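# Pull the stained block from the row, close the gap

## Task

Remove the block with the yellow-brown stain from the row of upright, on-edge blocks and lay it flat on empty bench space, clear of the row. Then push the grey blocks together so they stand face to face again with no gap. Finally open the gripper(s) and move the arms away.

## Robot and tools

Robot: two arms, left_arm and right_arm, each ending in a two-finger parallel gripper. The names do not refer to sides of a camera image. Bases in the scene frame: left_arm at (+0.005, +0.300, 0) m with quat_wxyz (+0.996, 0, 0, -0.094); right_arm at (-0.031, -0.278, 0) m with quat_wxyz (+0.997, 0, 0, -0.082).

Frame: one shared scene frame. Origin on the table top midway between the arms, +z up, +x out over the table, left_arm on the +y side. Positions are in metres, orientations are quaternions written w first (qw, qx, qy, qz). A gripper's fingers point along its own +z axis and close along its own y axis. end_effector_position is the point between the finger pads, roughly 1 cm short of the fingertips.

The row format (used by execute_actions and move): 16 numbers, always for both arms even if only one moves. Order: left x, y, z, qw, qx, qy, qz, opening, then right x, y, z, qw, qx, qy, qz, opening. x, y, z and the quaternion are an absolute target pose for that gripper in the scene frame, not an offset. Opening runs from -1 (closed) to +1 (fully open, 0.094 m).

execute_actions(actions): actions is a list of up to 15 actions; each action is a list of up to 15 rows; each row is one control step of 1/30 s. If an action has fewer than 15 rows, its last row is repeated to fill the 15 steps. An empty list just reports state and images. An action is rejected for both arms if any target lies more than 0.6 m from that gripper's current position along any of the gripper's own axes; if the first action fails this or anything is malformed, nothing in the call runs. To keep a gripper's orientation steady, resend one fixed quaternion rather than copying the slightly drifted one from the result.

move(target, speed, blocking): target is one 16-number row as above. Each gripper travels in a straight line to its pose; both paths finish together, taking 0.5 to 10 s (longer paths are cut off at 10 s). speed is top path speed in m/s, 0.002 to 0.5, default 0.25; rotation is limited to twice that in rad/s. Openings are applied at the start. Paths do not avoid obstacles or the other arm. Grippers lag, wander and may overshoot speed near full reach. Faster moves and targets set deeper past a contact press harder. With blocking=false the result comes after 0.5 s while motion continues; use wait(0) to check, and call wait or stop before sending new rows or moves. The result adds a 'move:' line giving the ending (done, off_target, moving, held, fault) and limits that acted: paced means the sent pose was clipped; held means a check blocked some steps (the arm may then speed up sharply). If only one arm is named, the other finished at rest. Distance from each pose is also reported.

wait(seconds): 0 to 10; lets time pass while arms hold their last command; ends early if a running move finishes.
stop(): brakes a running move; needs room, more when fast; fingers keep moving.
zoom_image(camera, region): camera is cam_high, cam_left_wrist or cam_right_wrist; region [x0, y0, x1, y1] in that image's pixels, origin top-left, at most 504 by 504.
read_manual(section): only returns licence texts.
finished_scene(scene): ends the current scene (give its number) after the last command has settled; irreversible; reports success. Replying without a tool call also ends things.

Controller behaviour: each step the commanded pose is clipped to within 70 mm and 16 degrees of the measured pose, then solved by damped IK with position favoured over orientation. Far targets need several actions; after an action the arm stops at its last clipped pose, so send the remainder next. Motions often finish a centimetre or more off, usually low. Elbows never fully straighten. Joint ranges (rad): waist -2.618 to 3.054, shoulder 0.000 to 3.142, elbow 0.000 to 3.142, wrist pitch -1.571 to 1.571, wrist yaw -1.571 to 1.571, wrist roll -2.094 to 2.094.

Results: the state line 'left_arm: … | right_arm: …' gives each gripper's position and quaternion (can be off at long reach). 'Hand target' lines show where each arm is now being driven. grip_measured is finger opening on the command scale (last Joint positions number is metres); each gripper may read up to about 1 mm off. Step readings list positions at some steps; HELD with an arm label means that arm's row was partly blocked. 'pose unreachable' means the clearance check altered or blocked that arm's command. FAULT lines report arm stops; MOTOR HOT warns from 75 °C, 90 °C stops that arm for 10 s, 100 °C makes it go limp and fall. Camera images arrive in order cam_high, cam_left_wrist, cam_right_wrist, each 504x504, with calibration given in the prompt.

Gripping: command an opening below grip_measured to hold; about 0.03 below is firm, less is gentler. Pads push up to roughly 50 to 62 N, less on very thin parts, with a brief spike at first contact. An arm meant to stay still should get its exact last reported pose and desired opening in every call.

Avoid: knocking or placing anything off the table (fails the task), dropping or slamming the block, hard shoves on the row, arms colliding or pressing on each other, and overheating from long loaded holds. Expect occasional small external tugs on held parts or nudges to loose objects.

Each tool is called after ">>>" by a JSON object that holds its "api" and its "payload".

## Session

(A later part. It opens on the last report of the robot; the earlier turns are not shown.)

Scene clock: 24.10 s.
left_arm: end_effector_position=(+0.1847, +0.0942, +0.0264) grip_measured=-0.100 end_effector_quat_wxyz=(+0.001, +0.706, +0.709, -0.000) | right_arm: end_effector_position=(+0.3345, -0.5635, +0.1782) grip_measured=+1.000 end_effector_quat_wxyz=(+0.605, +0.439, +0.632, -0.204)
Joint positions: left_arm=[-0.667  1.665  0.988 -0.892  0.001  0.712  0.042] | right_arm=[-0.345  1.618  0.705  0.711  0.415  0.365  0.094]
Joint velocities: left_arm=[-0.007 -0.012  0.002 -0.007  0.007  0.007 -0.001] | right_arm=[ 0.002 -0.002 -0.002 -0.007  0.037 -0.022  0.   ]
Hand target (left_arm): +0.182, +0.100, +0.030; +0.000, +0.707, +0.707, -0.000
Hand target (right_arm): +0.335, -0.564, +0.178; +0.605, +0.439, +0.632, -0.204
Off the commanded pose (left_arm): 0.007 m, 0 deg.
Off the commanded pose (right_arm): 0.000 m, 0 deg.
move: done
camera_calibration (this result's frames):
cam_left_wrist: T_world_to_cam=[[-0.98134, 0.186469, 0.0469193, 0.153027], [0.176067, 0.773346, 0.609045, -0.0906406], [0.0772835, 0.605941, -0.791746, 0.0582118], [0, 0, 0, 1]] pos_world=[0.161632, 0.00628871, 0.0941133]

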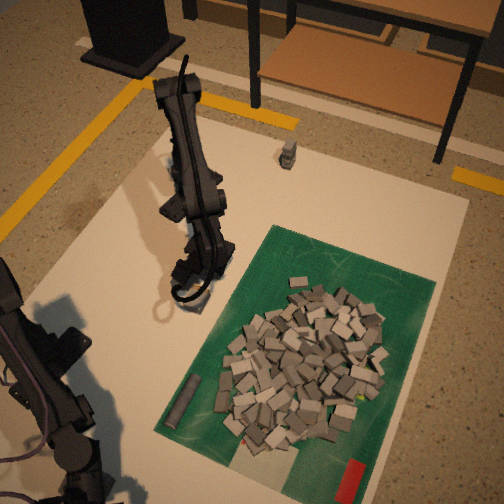

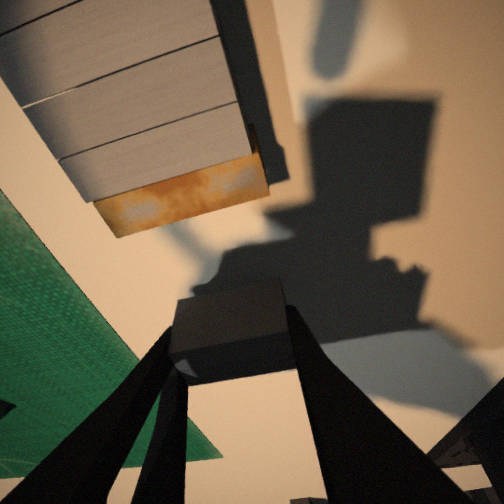

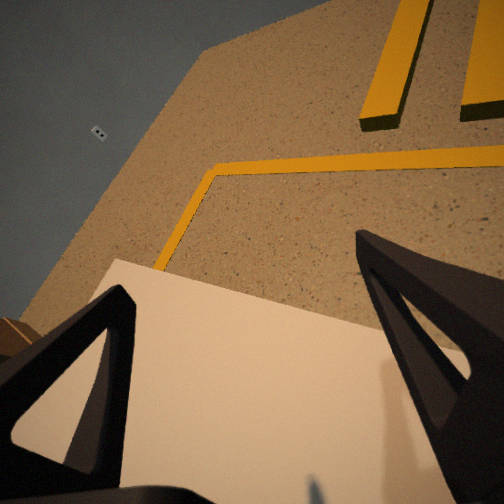

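>>> {"api": "move", "payload": {"target": [0.183,0.10,0.013,0,0.707,0.707,0,-0.25,0.3345,-0.5635,0.1782,0.605,0.439,0.632,-0.204,1], "speed": 0.06}}

>>> {"api": "move", "payload": {"target": [0.183,0.10,0.013,0,0.707,0.707,0,1,0.3345,-0.5635,0.1782,0.605,0.439,0.632,-0.204,1]}}

>>> {"api": "move", "payload": {"target": [0.183,0.07,0.06,0,0.707,0.707,0,1,0.3345,-0.5635,0.1782,0.605,0.439,0.632,-0.204,1], "speed": 0.15}}

>>> {"api": "move", "payload": {"target": [0.183,0.045,0.012,0,0.707,0.707,0,1,0.3345,-0.5635,0.1782,0.605,0.439,0.632,-0.204,1], "speed": 0.1}}

Scene clock: 25.37 s.
left_arm: end_effector_position=(+0.1824, +0.0969, +0.0185) grip_measured=-0.100 end_effector_quat_wxyz=(+0.002, +0.708, +0.707, -0.000) | right_arm: end_effector_position=(+0.3345, -0.5635, +0.1782) grip_measured=+1.000 end_effector_quat_wxyz=(+0.605, +0.439, +0.632, -0.204)
Joint positions: left_arm=[-0.667  1.665  0.953 -0.856  0.     0.717  0.042] | right_arm=[-0.345  1.618  0.705  0.711  0.415  0.365  0.094]
Joint velocities: left_arm=[ 0.012 -0.007 -0.012 -0.007 -0.022  0.037  0.001] | right_arm=[ 0.007 -0.012 -0.007 -0.037 -0.081 -0.022  0.   ]
Hand target (left_arm): +0.183, +0.100, +0.013; -0.000, +0.707, +0.707, +0.000
Hand target (right_arm): +0.335, -0.564, +0.178; +0.605, +0.439, +0.632, -0.204
Off the commanded pose (left_arm): 0.006 m, 0 deg.
Off the commanded pose (right_arm): 0.000 m, 0 deg.
move: done
camera_calibration (this result's frames):
cam_left_wrist: T_world_to_cam=[[-0.980306, 0.192109, 0.0457727, 0.149937], [0.179849, 0.772697, 0.608764, -0.088176], [0.0815806, 0.605007, -0.79203, 0.0498175], [0, 0, 0, 1]] pos_world=[0.158778, 0.00918924, 0.0862724]

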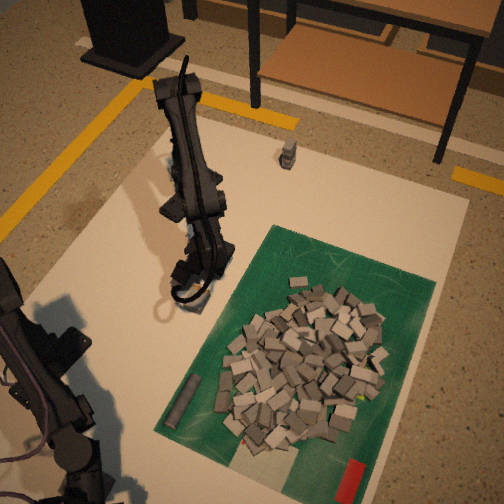

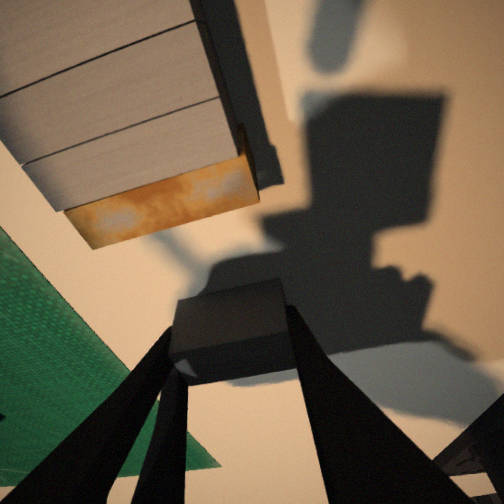

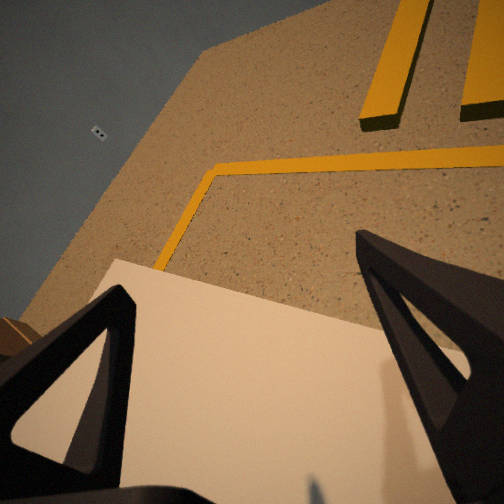

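Scene clock: 26.07 s.
left_arm: end_effector_position=(+0.1845, +0.0946, +0.0186) grip_measured=+1.000 end_effector_quat_wxyz=(+0.008, +0.708, +0.706, -0.001) | right_arm: end_effector_position=(+0.3345, -0.5635, +0.1782) grip_measured=+1.000 end_effector_quat_wxyz=(+0.605, +0.439, +0.632, -0.204)
Joint positions: left_arm=[-0.667  1.665  0.953 -0.844  0.     0.718  0.094] | right_arm=[-0.345  1.618  0.705  0.711  0.415  0.365  0.094]
Joint velocities: left_arm=[-0.017  0.007  0.002  0.037 -0.037 -0.022  0.   ] | right_arm=[-0.022 -0.007  0.022 -0.051  0.022 -0.007  0.   ]
Hand target (left_arm): +0.183, +0.100, +0.013; +0.000, +0.707, +0.707, -0.000
Hand target (right_arm): +0.335, -0.564, +0.178; +0.605, +0.439, +0.632, -0.204
Off the commanded pose (left_arm): 0.008 m, 1 deg.
Off the commanded pose (right_arm): 0.000 m, 0 deg.
move: done
camera_calibration (this result's frames):
cam_left_wrist: T_world_to_cam=[[-0.980496, 0.193244, 0.0358387, 0.152515], [0.175432, 0.778314, 0.602869, -0.0863439], [0.0886073, 0.597398, -0.797035, 0.0506162], [0, 0, 0, 1]] pos_world=[0.160202, 0.007492, 0.0869311]

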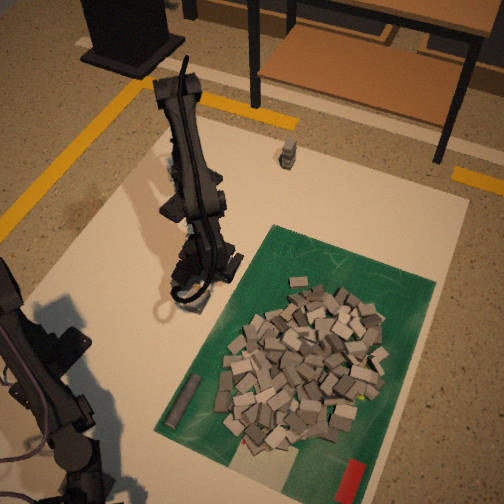

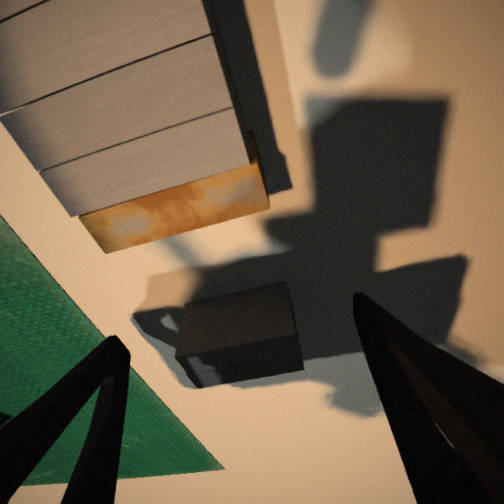

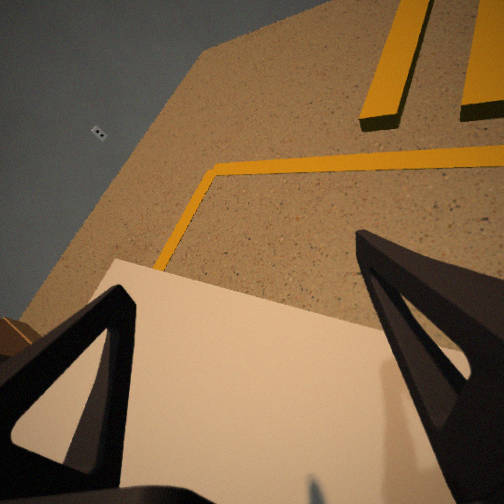

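Scene clock: 27.10 s.
left_arm: end_effector_position=(+0.1839, +0.0722, +0.0608) grip_measured=+1.000 end_effector_quat_wxyz=(+0.008, +0.707, +0.707, -0.001) | right_arm: end_effector_position=(+0.3345, -0.5635, +0.1782) grip_measured=+1.000 end_effector_quat_wxyz=(+0.605, +0.439, +0.632, -0.204)
Joint positions: left_arm=[-0.719  1.665  1.134 -1.025  0.     0.664  0.094] | right_arm=[-0.345  1.618  0.705  0.711  0.415  0.365  0.094]
Joint velocities: left_arm=[ 0.002 -0.022 -0.007 -0.007 -0.037  0.051  0.   ] | right_arm=[-0.017 -0.002 -0.002  0.051 -0.081 -0.066  0.   ]
Hand target (left_arm): +0.184, +0.070, +0.060; +0.000, +0.707, +0.707, +0.000
Hand target (right_arm): +0.335, -0.564, +0.178; +0.605, +0.439, +0.632, -0.204
Off the commanded pose (left_arm): 0.002 m, 1 deg.
Off the commanded pose (right_arm): 0.000 m, 0 deg.
move: done
camera_calibration (this result's frames):
cam_left_wrist: T_world_to_cam=[[-0.980756, 0.191762, 0.036679, 0.154803], [0.174792, 0.778713, 0.602539, -0.0941605], [0.0869819, 0.597355, -0.797246, 0.0979731], [0, 0, 0, 1]] pos_world=[0.15976, -0.014886, 0.129166]

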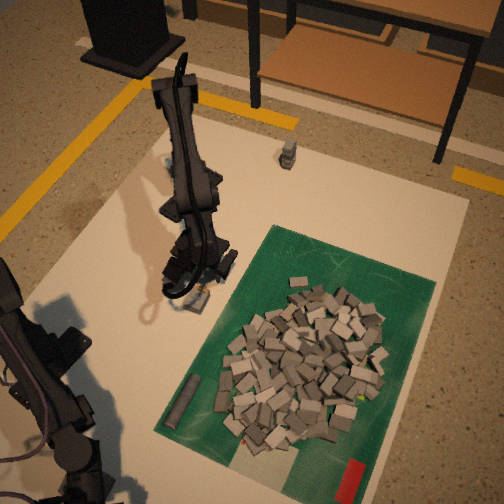

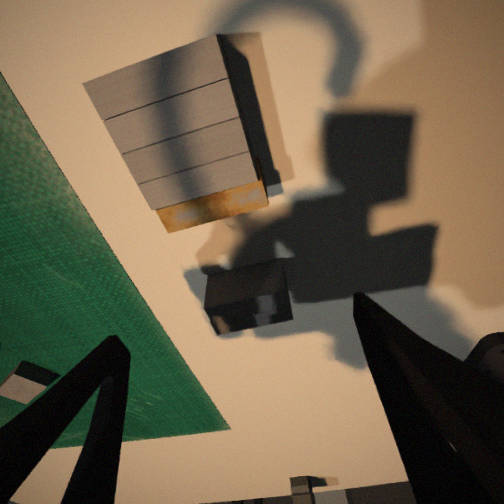

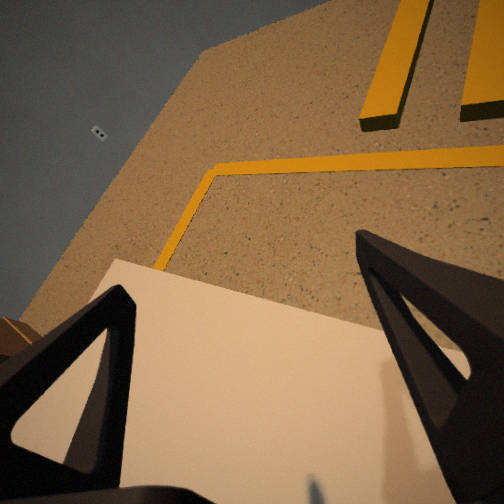

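Scene clock: 28.13 s.
left_arm: end_effector_position=(+0.1872, +0.0427, +0.0194) grip_measured=+1.000 end_effector_quat_wxyz=(+0.008, +0.707, +0.707, -0.002) | right_arm: end_effector_position=(+0.3345, -0.5635, +0.1782) grip_measured=+1.000 end_effector_quat_wxyz=(+0.605, +0.439, +0.632, -0.204)
Joint positions: left_arm=[-0.768  1.813  1.134 -0.875  0.     0.615  0.094] | right_arm=[-0.345  1.618  0.705  0.711  0.415  0.365  0.094]
Joint velocities: left_arm=[-0.002 -0.012  0.002  0.022 -0.022 -0.022  0.   ] | right_arm=[ 0.002 -0.007  0.022 -0.007  0.051  0.007  0.   ]
Hand target (left_arm): +0.183, +0.046, +0.013; -0.000, +0.707, +0.707, +0.000
Hand target (right_arm): +0.335, -0.564, +0.178; +0.605, +0.439, +0.632, -0.204
Off the commanded pose (left_arm): 0.009 m, 1 deg.
Off the commanded pose (right_arm): 0.000 m, 0 deg.
move: done
camera_calibration (this result's frames):
cam_left_wrist: T_world_to_cam=[[-0.980699, 0.192215, 0.0358193, 0.165268], [0.174801, 0.779843, 0.601073, -0.0468627], [0.0876018, 0.595733, -0.798391, 0.0823142], [0, 0, 0, 1]] pos_world=[0.163058, -0.0442586, 0.0879671]

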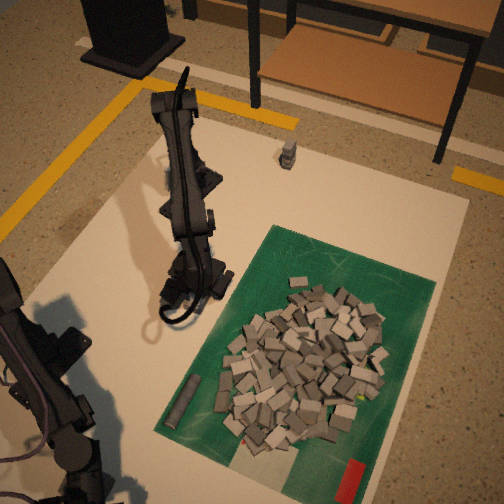

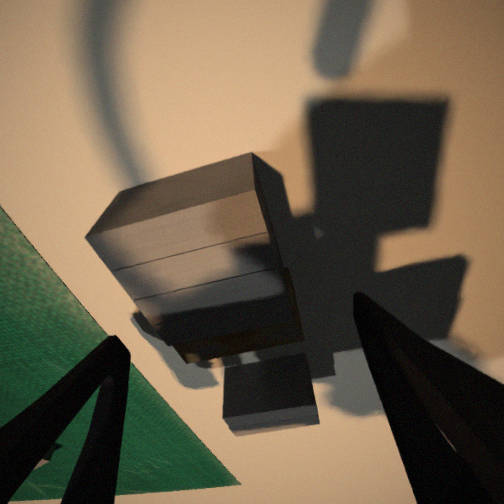

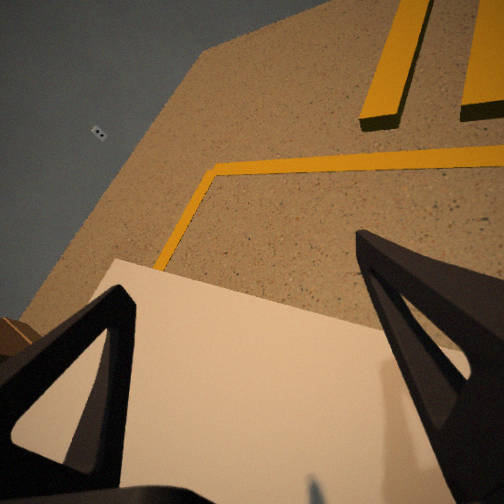

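>>> {"api": "move", "payload": {"target": [0.183,0.045,0.012,0,0.707,0.707,0,-0.25,0.3345,-0.5635,0.1782,0.605,0.439,0.632,-0.204,1]}}

>>> {"api": "move", "payload": {"target": [0.183,0.05,0.07,0,0.707,0.707,0,-0.25,0.3345,-0.5635,0.1782,0.605,0.439,0.632,-0.204,1], "speed": 0.1}}

>>> {"api": "move", "payload": {"target": [0.07,0.0,0.05,0.38,0.596,0.596,-0.38,-0.25,0.3345,-0.5635,0.1782,0.605,0.439,0.632,-0.204,1], "speed": 0.25}}

>>> {"api": "move", "payload": {"target": [0.07,0.0,0.018,0.38,0.596,0.596,-0.38,-0.25,0.3345,-0.5635,0.1782,0.605,0.439,0.632,-0.204,1], "speed": 0.08}}

Scene clock: 29.73 s.
left_arm: end_effector_position=(+0.1873, +0.0424, +0.0194) grip_measured=-0.112 end_effector_quat_wxyz=(+0.009, +0.707, +0.707, -0.002) | right_arm: end_effector_position=(+0.3345, -0.5635, +0.1782) grip_measured=+1.000 end_effector_quat_wxyz=(+0.605, +0.439, +0.632, -0.204)
Joint positions: left_arm=[-0.768  1.813  1.134 -0.874  0.001  0.614  0.042] | right_arm=[-0.345  1.618  0.705  0.711  0.415  0.365  0.094]
Joint velocities: left_arm=[-0.007  0.012  0.012  0.037 -0.007  0.022 -0.   ] | right_arm=[ 0.002  0.007 -0.017 -0.022 -0.007  0.037  0.   ]
Hand target (left_arm): +0.183, +0.045, +0.012; +0.000, +0.707, +0.707, +0.000
Hand target (right_arm): +0.335, -0.564, +0.178; +0.605, +0.439, +0.632, -0.204
Off the commanded pose (left_arm): 0.009 m, 1 deg.
Off the commanded pose (right_arm): 0.000 m, 0 deg.
move: done
camera_calibration (this result's frames):
cam_left_wrist: T_world_to_cam=[[-0.981001, 0.190767, 0.0352762, 0.165555], [0.173421, 0.780811, 0.600217, -0.0464385], [0.0869574, 0.594931, -0.799059, 0.0826381], [0, 0, 0, 1]] pos_world=[0.163277, -0.0444866, 0.0880658]

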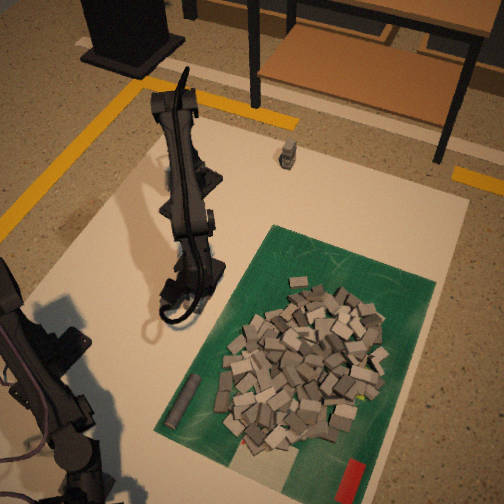

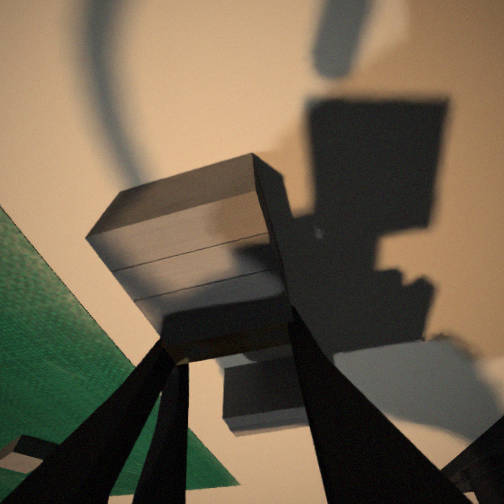

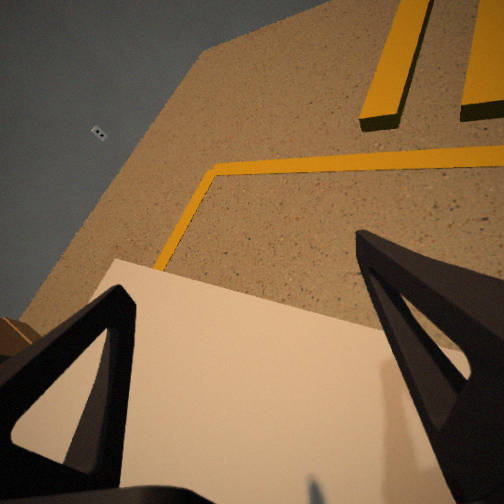

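Scene clock: 30.83 s.
left_arm: end_effector_position=(+0.1794, +0.0536, +0.0588) grip_measured=-0.112 end_effector_quat_wxyz=(-0.014, +0.707, +0.707, +0.002) | right_arm: end_effector_position=(+0.3345, -0.5635, +0.1782) grip_measured=+1.000 end_effector_quat_wxyz=(+0.605, +0.439, +0.632, -0.204)
Joint positions: left_arm=[-0.768  1.752  1.225 -1.073  0.001  0.614  0.042] | right_arm=[-0.345  1.618  0.705  0.711  0.415  0.365  0.094]
Joint velocities: left_arm=[-0.002 -0.012 -0.012 -0.037  0.007 -0.037 -0.   ] | right_arm=[ 0.002 -0.002 -0.022 -0.037  0.037  0.051  0.   ]
Hand target (left_arm): +0.183, +0.050, +0.070; -0.000, +0.707, +0.707, +0.000
Hand target (right_arm): +0.335, -0.564, +0.178; +0.605, +0.439, +0.632, -0.204
Off the commanded pose (left_arm): 0.012 m, 2 deg.
Off the commanded pose (right_arm): 0.000 m, 0 deg.
move: off_target (left_arm)
camera_calibration (this result's frames):
cam_left_wrist: T_world_to_cam=[[-0.979605, 0.188787, 0.0687969, 0.152172], [0.189852, 0.757516, 0.624601, -0.0805885], [0.0658021, 0.624923, -0.777908, 0.109094], [0, 0, 0, 1]] pos_world=[0.15719, -0.0358568, 0.124732]

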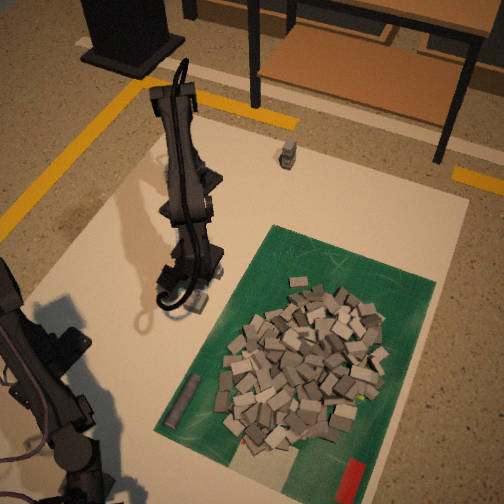

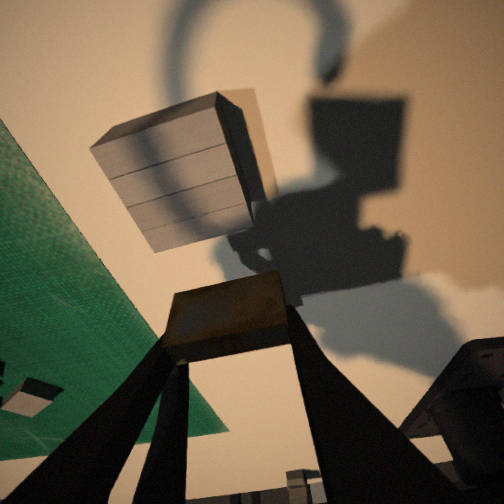

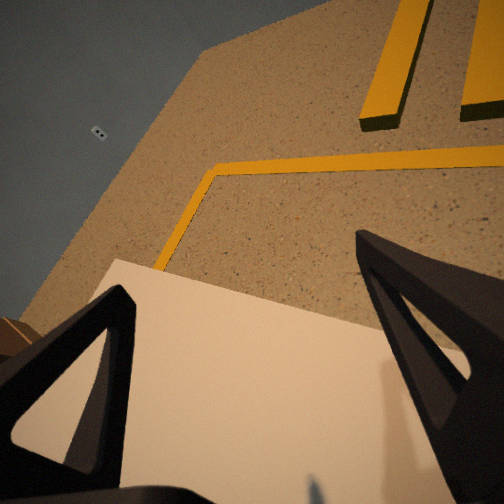

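Scene clock: 34.07 s.
left_arm: end_effector_position=(+0.0742, -0.0021, +0.0557) grip_measured=-0.112 end_effector_quat_wxyz=(+0.383, +0.601, +0.590, -0.379) | right_arm: end_effector_position=(+0.3345, -0.5635, +0.1782) grip_measured=+1.000 end_effector_quat_wxyz=(+0.605, +0.439, +0.632, -0.204)
Joint positions: left_arm=[-0.925  1.338  0.094  0.768  0.415  0.219  0.042] | right_arm=[-0.345  1.618  0.705  0.711  0.415  0.365  0.094]
Joint velocities: left_arm=[-0.007  0.007  0.002  0.007  0.022 -0.022 -0.001] | right_arm=[ 0.007 -0.012 -0.002  0.066 -0.007 -0.022  0.   ]
Hand target (left_arm): +0.070, +0.001, +0.051; +0.377, +0.601, +0.593, -0.381
Hand target (right_arm): +0.335, -0.564, +0.178; +0.605, +0.439, +0.632, -0.204
Off the commanded pose (left_arm): 0.007 m, 1 deg.
Off the commanded pose (right_arm): 0.000 m, 0 deg.
move: done
camera_calibration (this result's frames):
cam_left_wrist: T_world_to_cam=[[-0.977257, 0.132498, -0.16557, 0.0725712], [0.193605, 0.876035, -0.441679, 0.0429069], [0.0865237, -0.463689, -0.881763, 0.150334], [0, 0, 0, 1]] pos_world=[0.0496063, 0.0225048, 0.163526]

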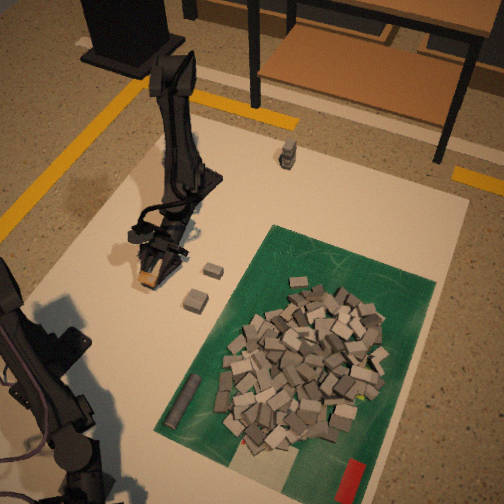

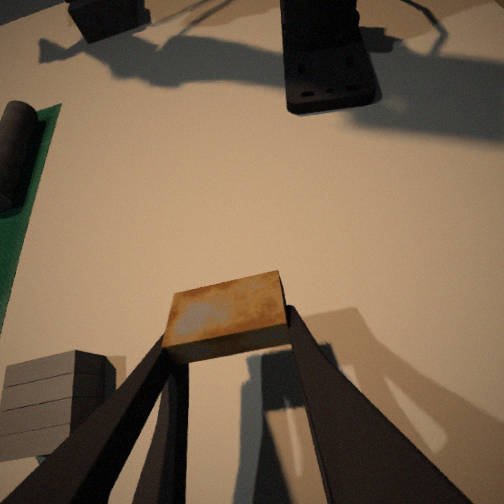

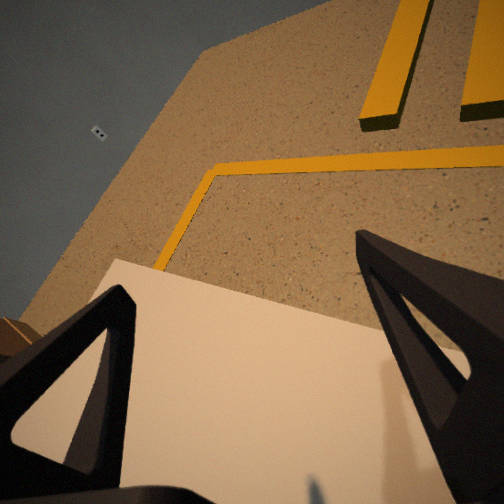

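Scene clock: 35.33 s.
left_arm: end_effector_position=(+0.0738, -0.0046, +0.0242) grip_measured=-0.112 end_effector_quat_wxyz=(+0.387, +0.596, +0.592, -0.381) | right_arm: end_effector_position=(+0.3345, -0.5635, +0.1782) grip_measured=+1.000 end_effector_quat_wxyz=(+0.605, +0.439, +0.632, -0.204)
Joint positions: left_arm=[-0.94   1.734  0.051  1.22   0.398  0.203  0.042] | right_arm=[-0.345  1.618  0.705  0.711  0.415  0.365  0.094]
Joint velocities: left_arm=[-0.012  0.002 -0.007  0.081 -0.007 -0.066  0.001] | right_arm=[-0.002 -0.012 -0.022  0.007 -0.022  0.022  0.   ]
Hand target (left_arm): +0.070, +0.000, +0.020; +0.380, +0.597, +0.596, -0.380
Hand target (right_arm): +0.335, -0.564, +0.178; +0.605, +0.439, +0.632, -0.204
Off the commanded pose (left_arm): 0.009 m, 1 deg.
Off the commanded pose (right_arm): 0.000 m, 0 deg.
move: done
camera_calibration (this result's frames):
cam_left_wrist: T_world_to_cam=[[-0.97868, 0.123025, -0.164468, 0.0672991], [0.185432, 0.873573, -0.449983, 0.0320694], [0.0883157, -0.470887, -0.877762, 0.121246], [0, 0, 0, 1]] pos_world=[0.0492097, 0.0207987, 0.131924]

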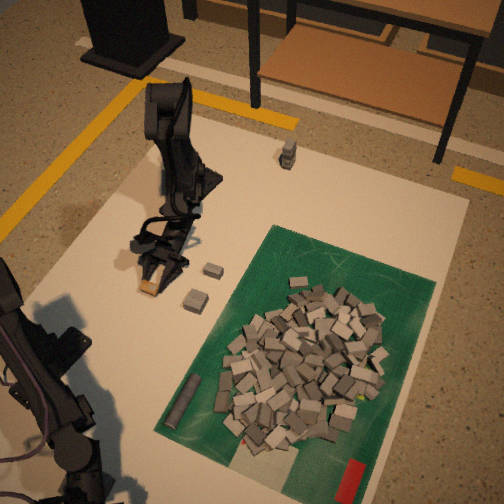

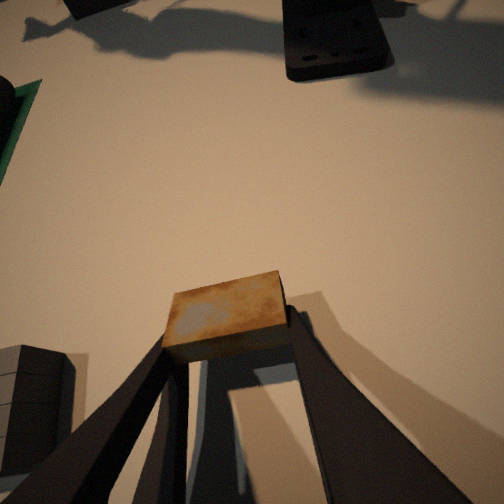

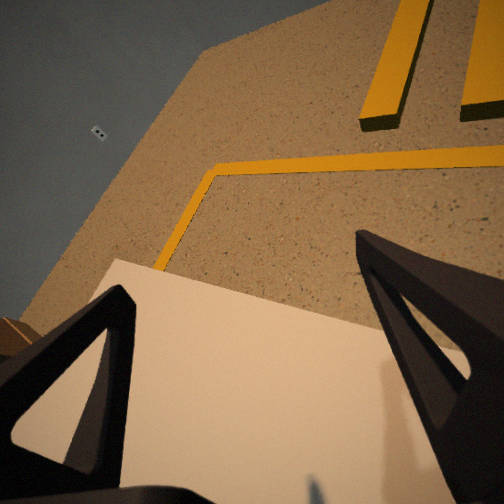

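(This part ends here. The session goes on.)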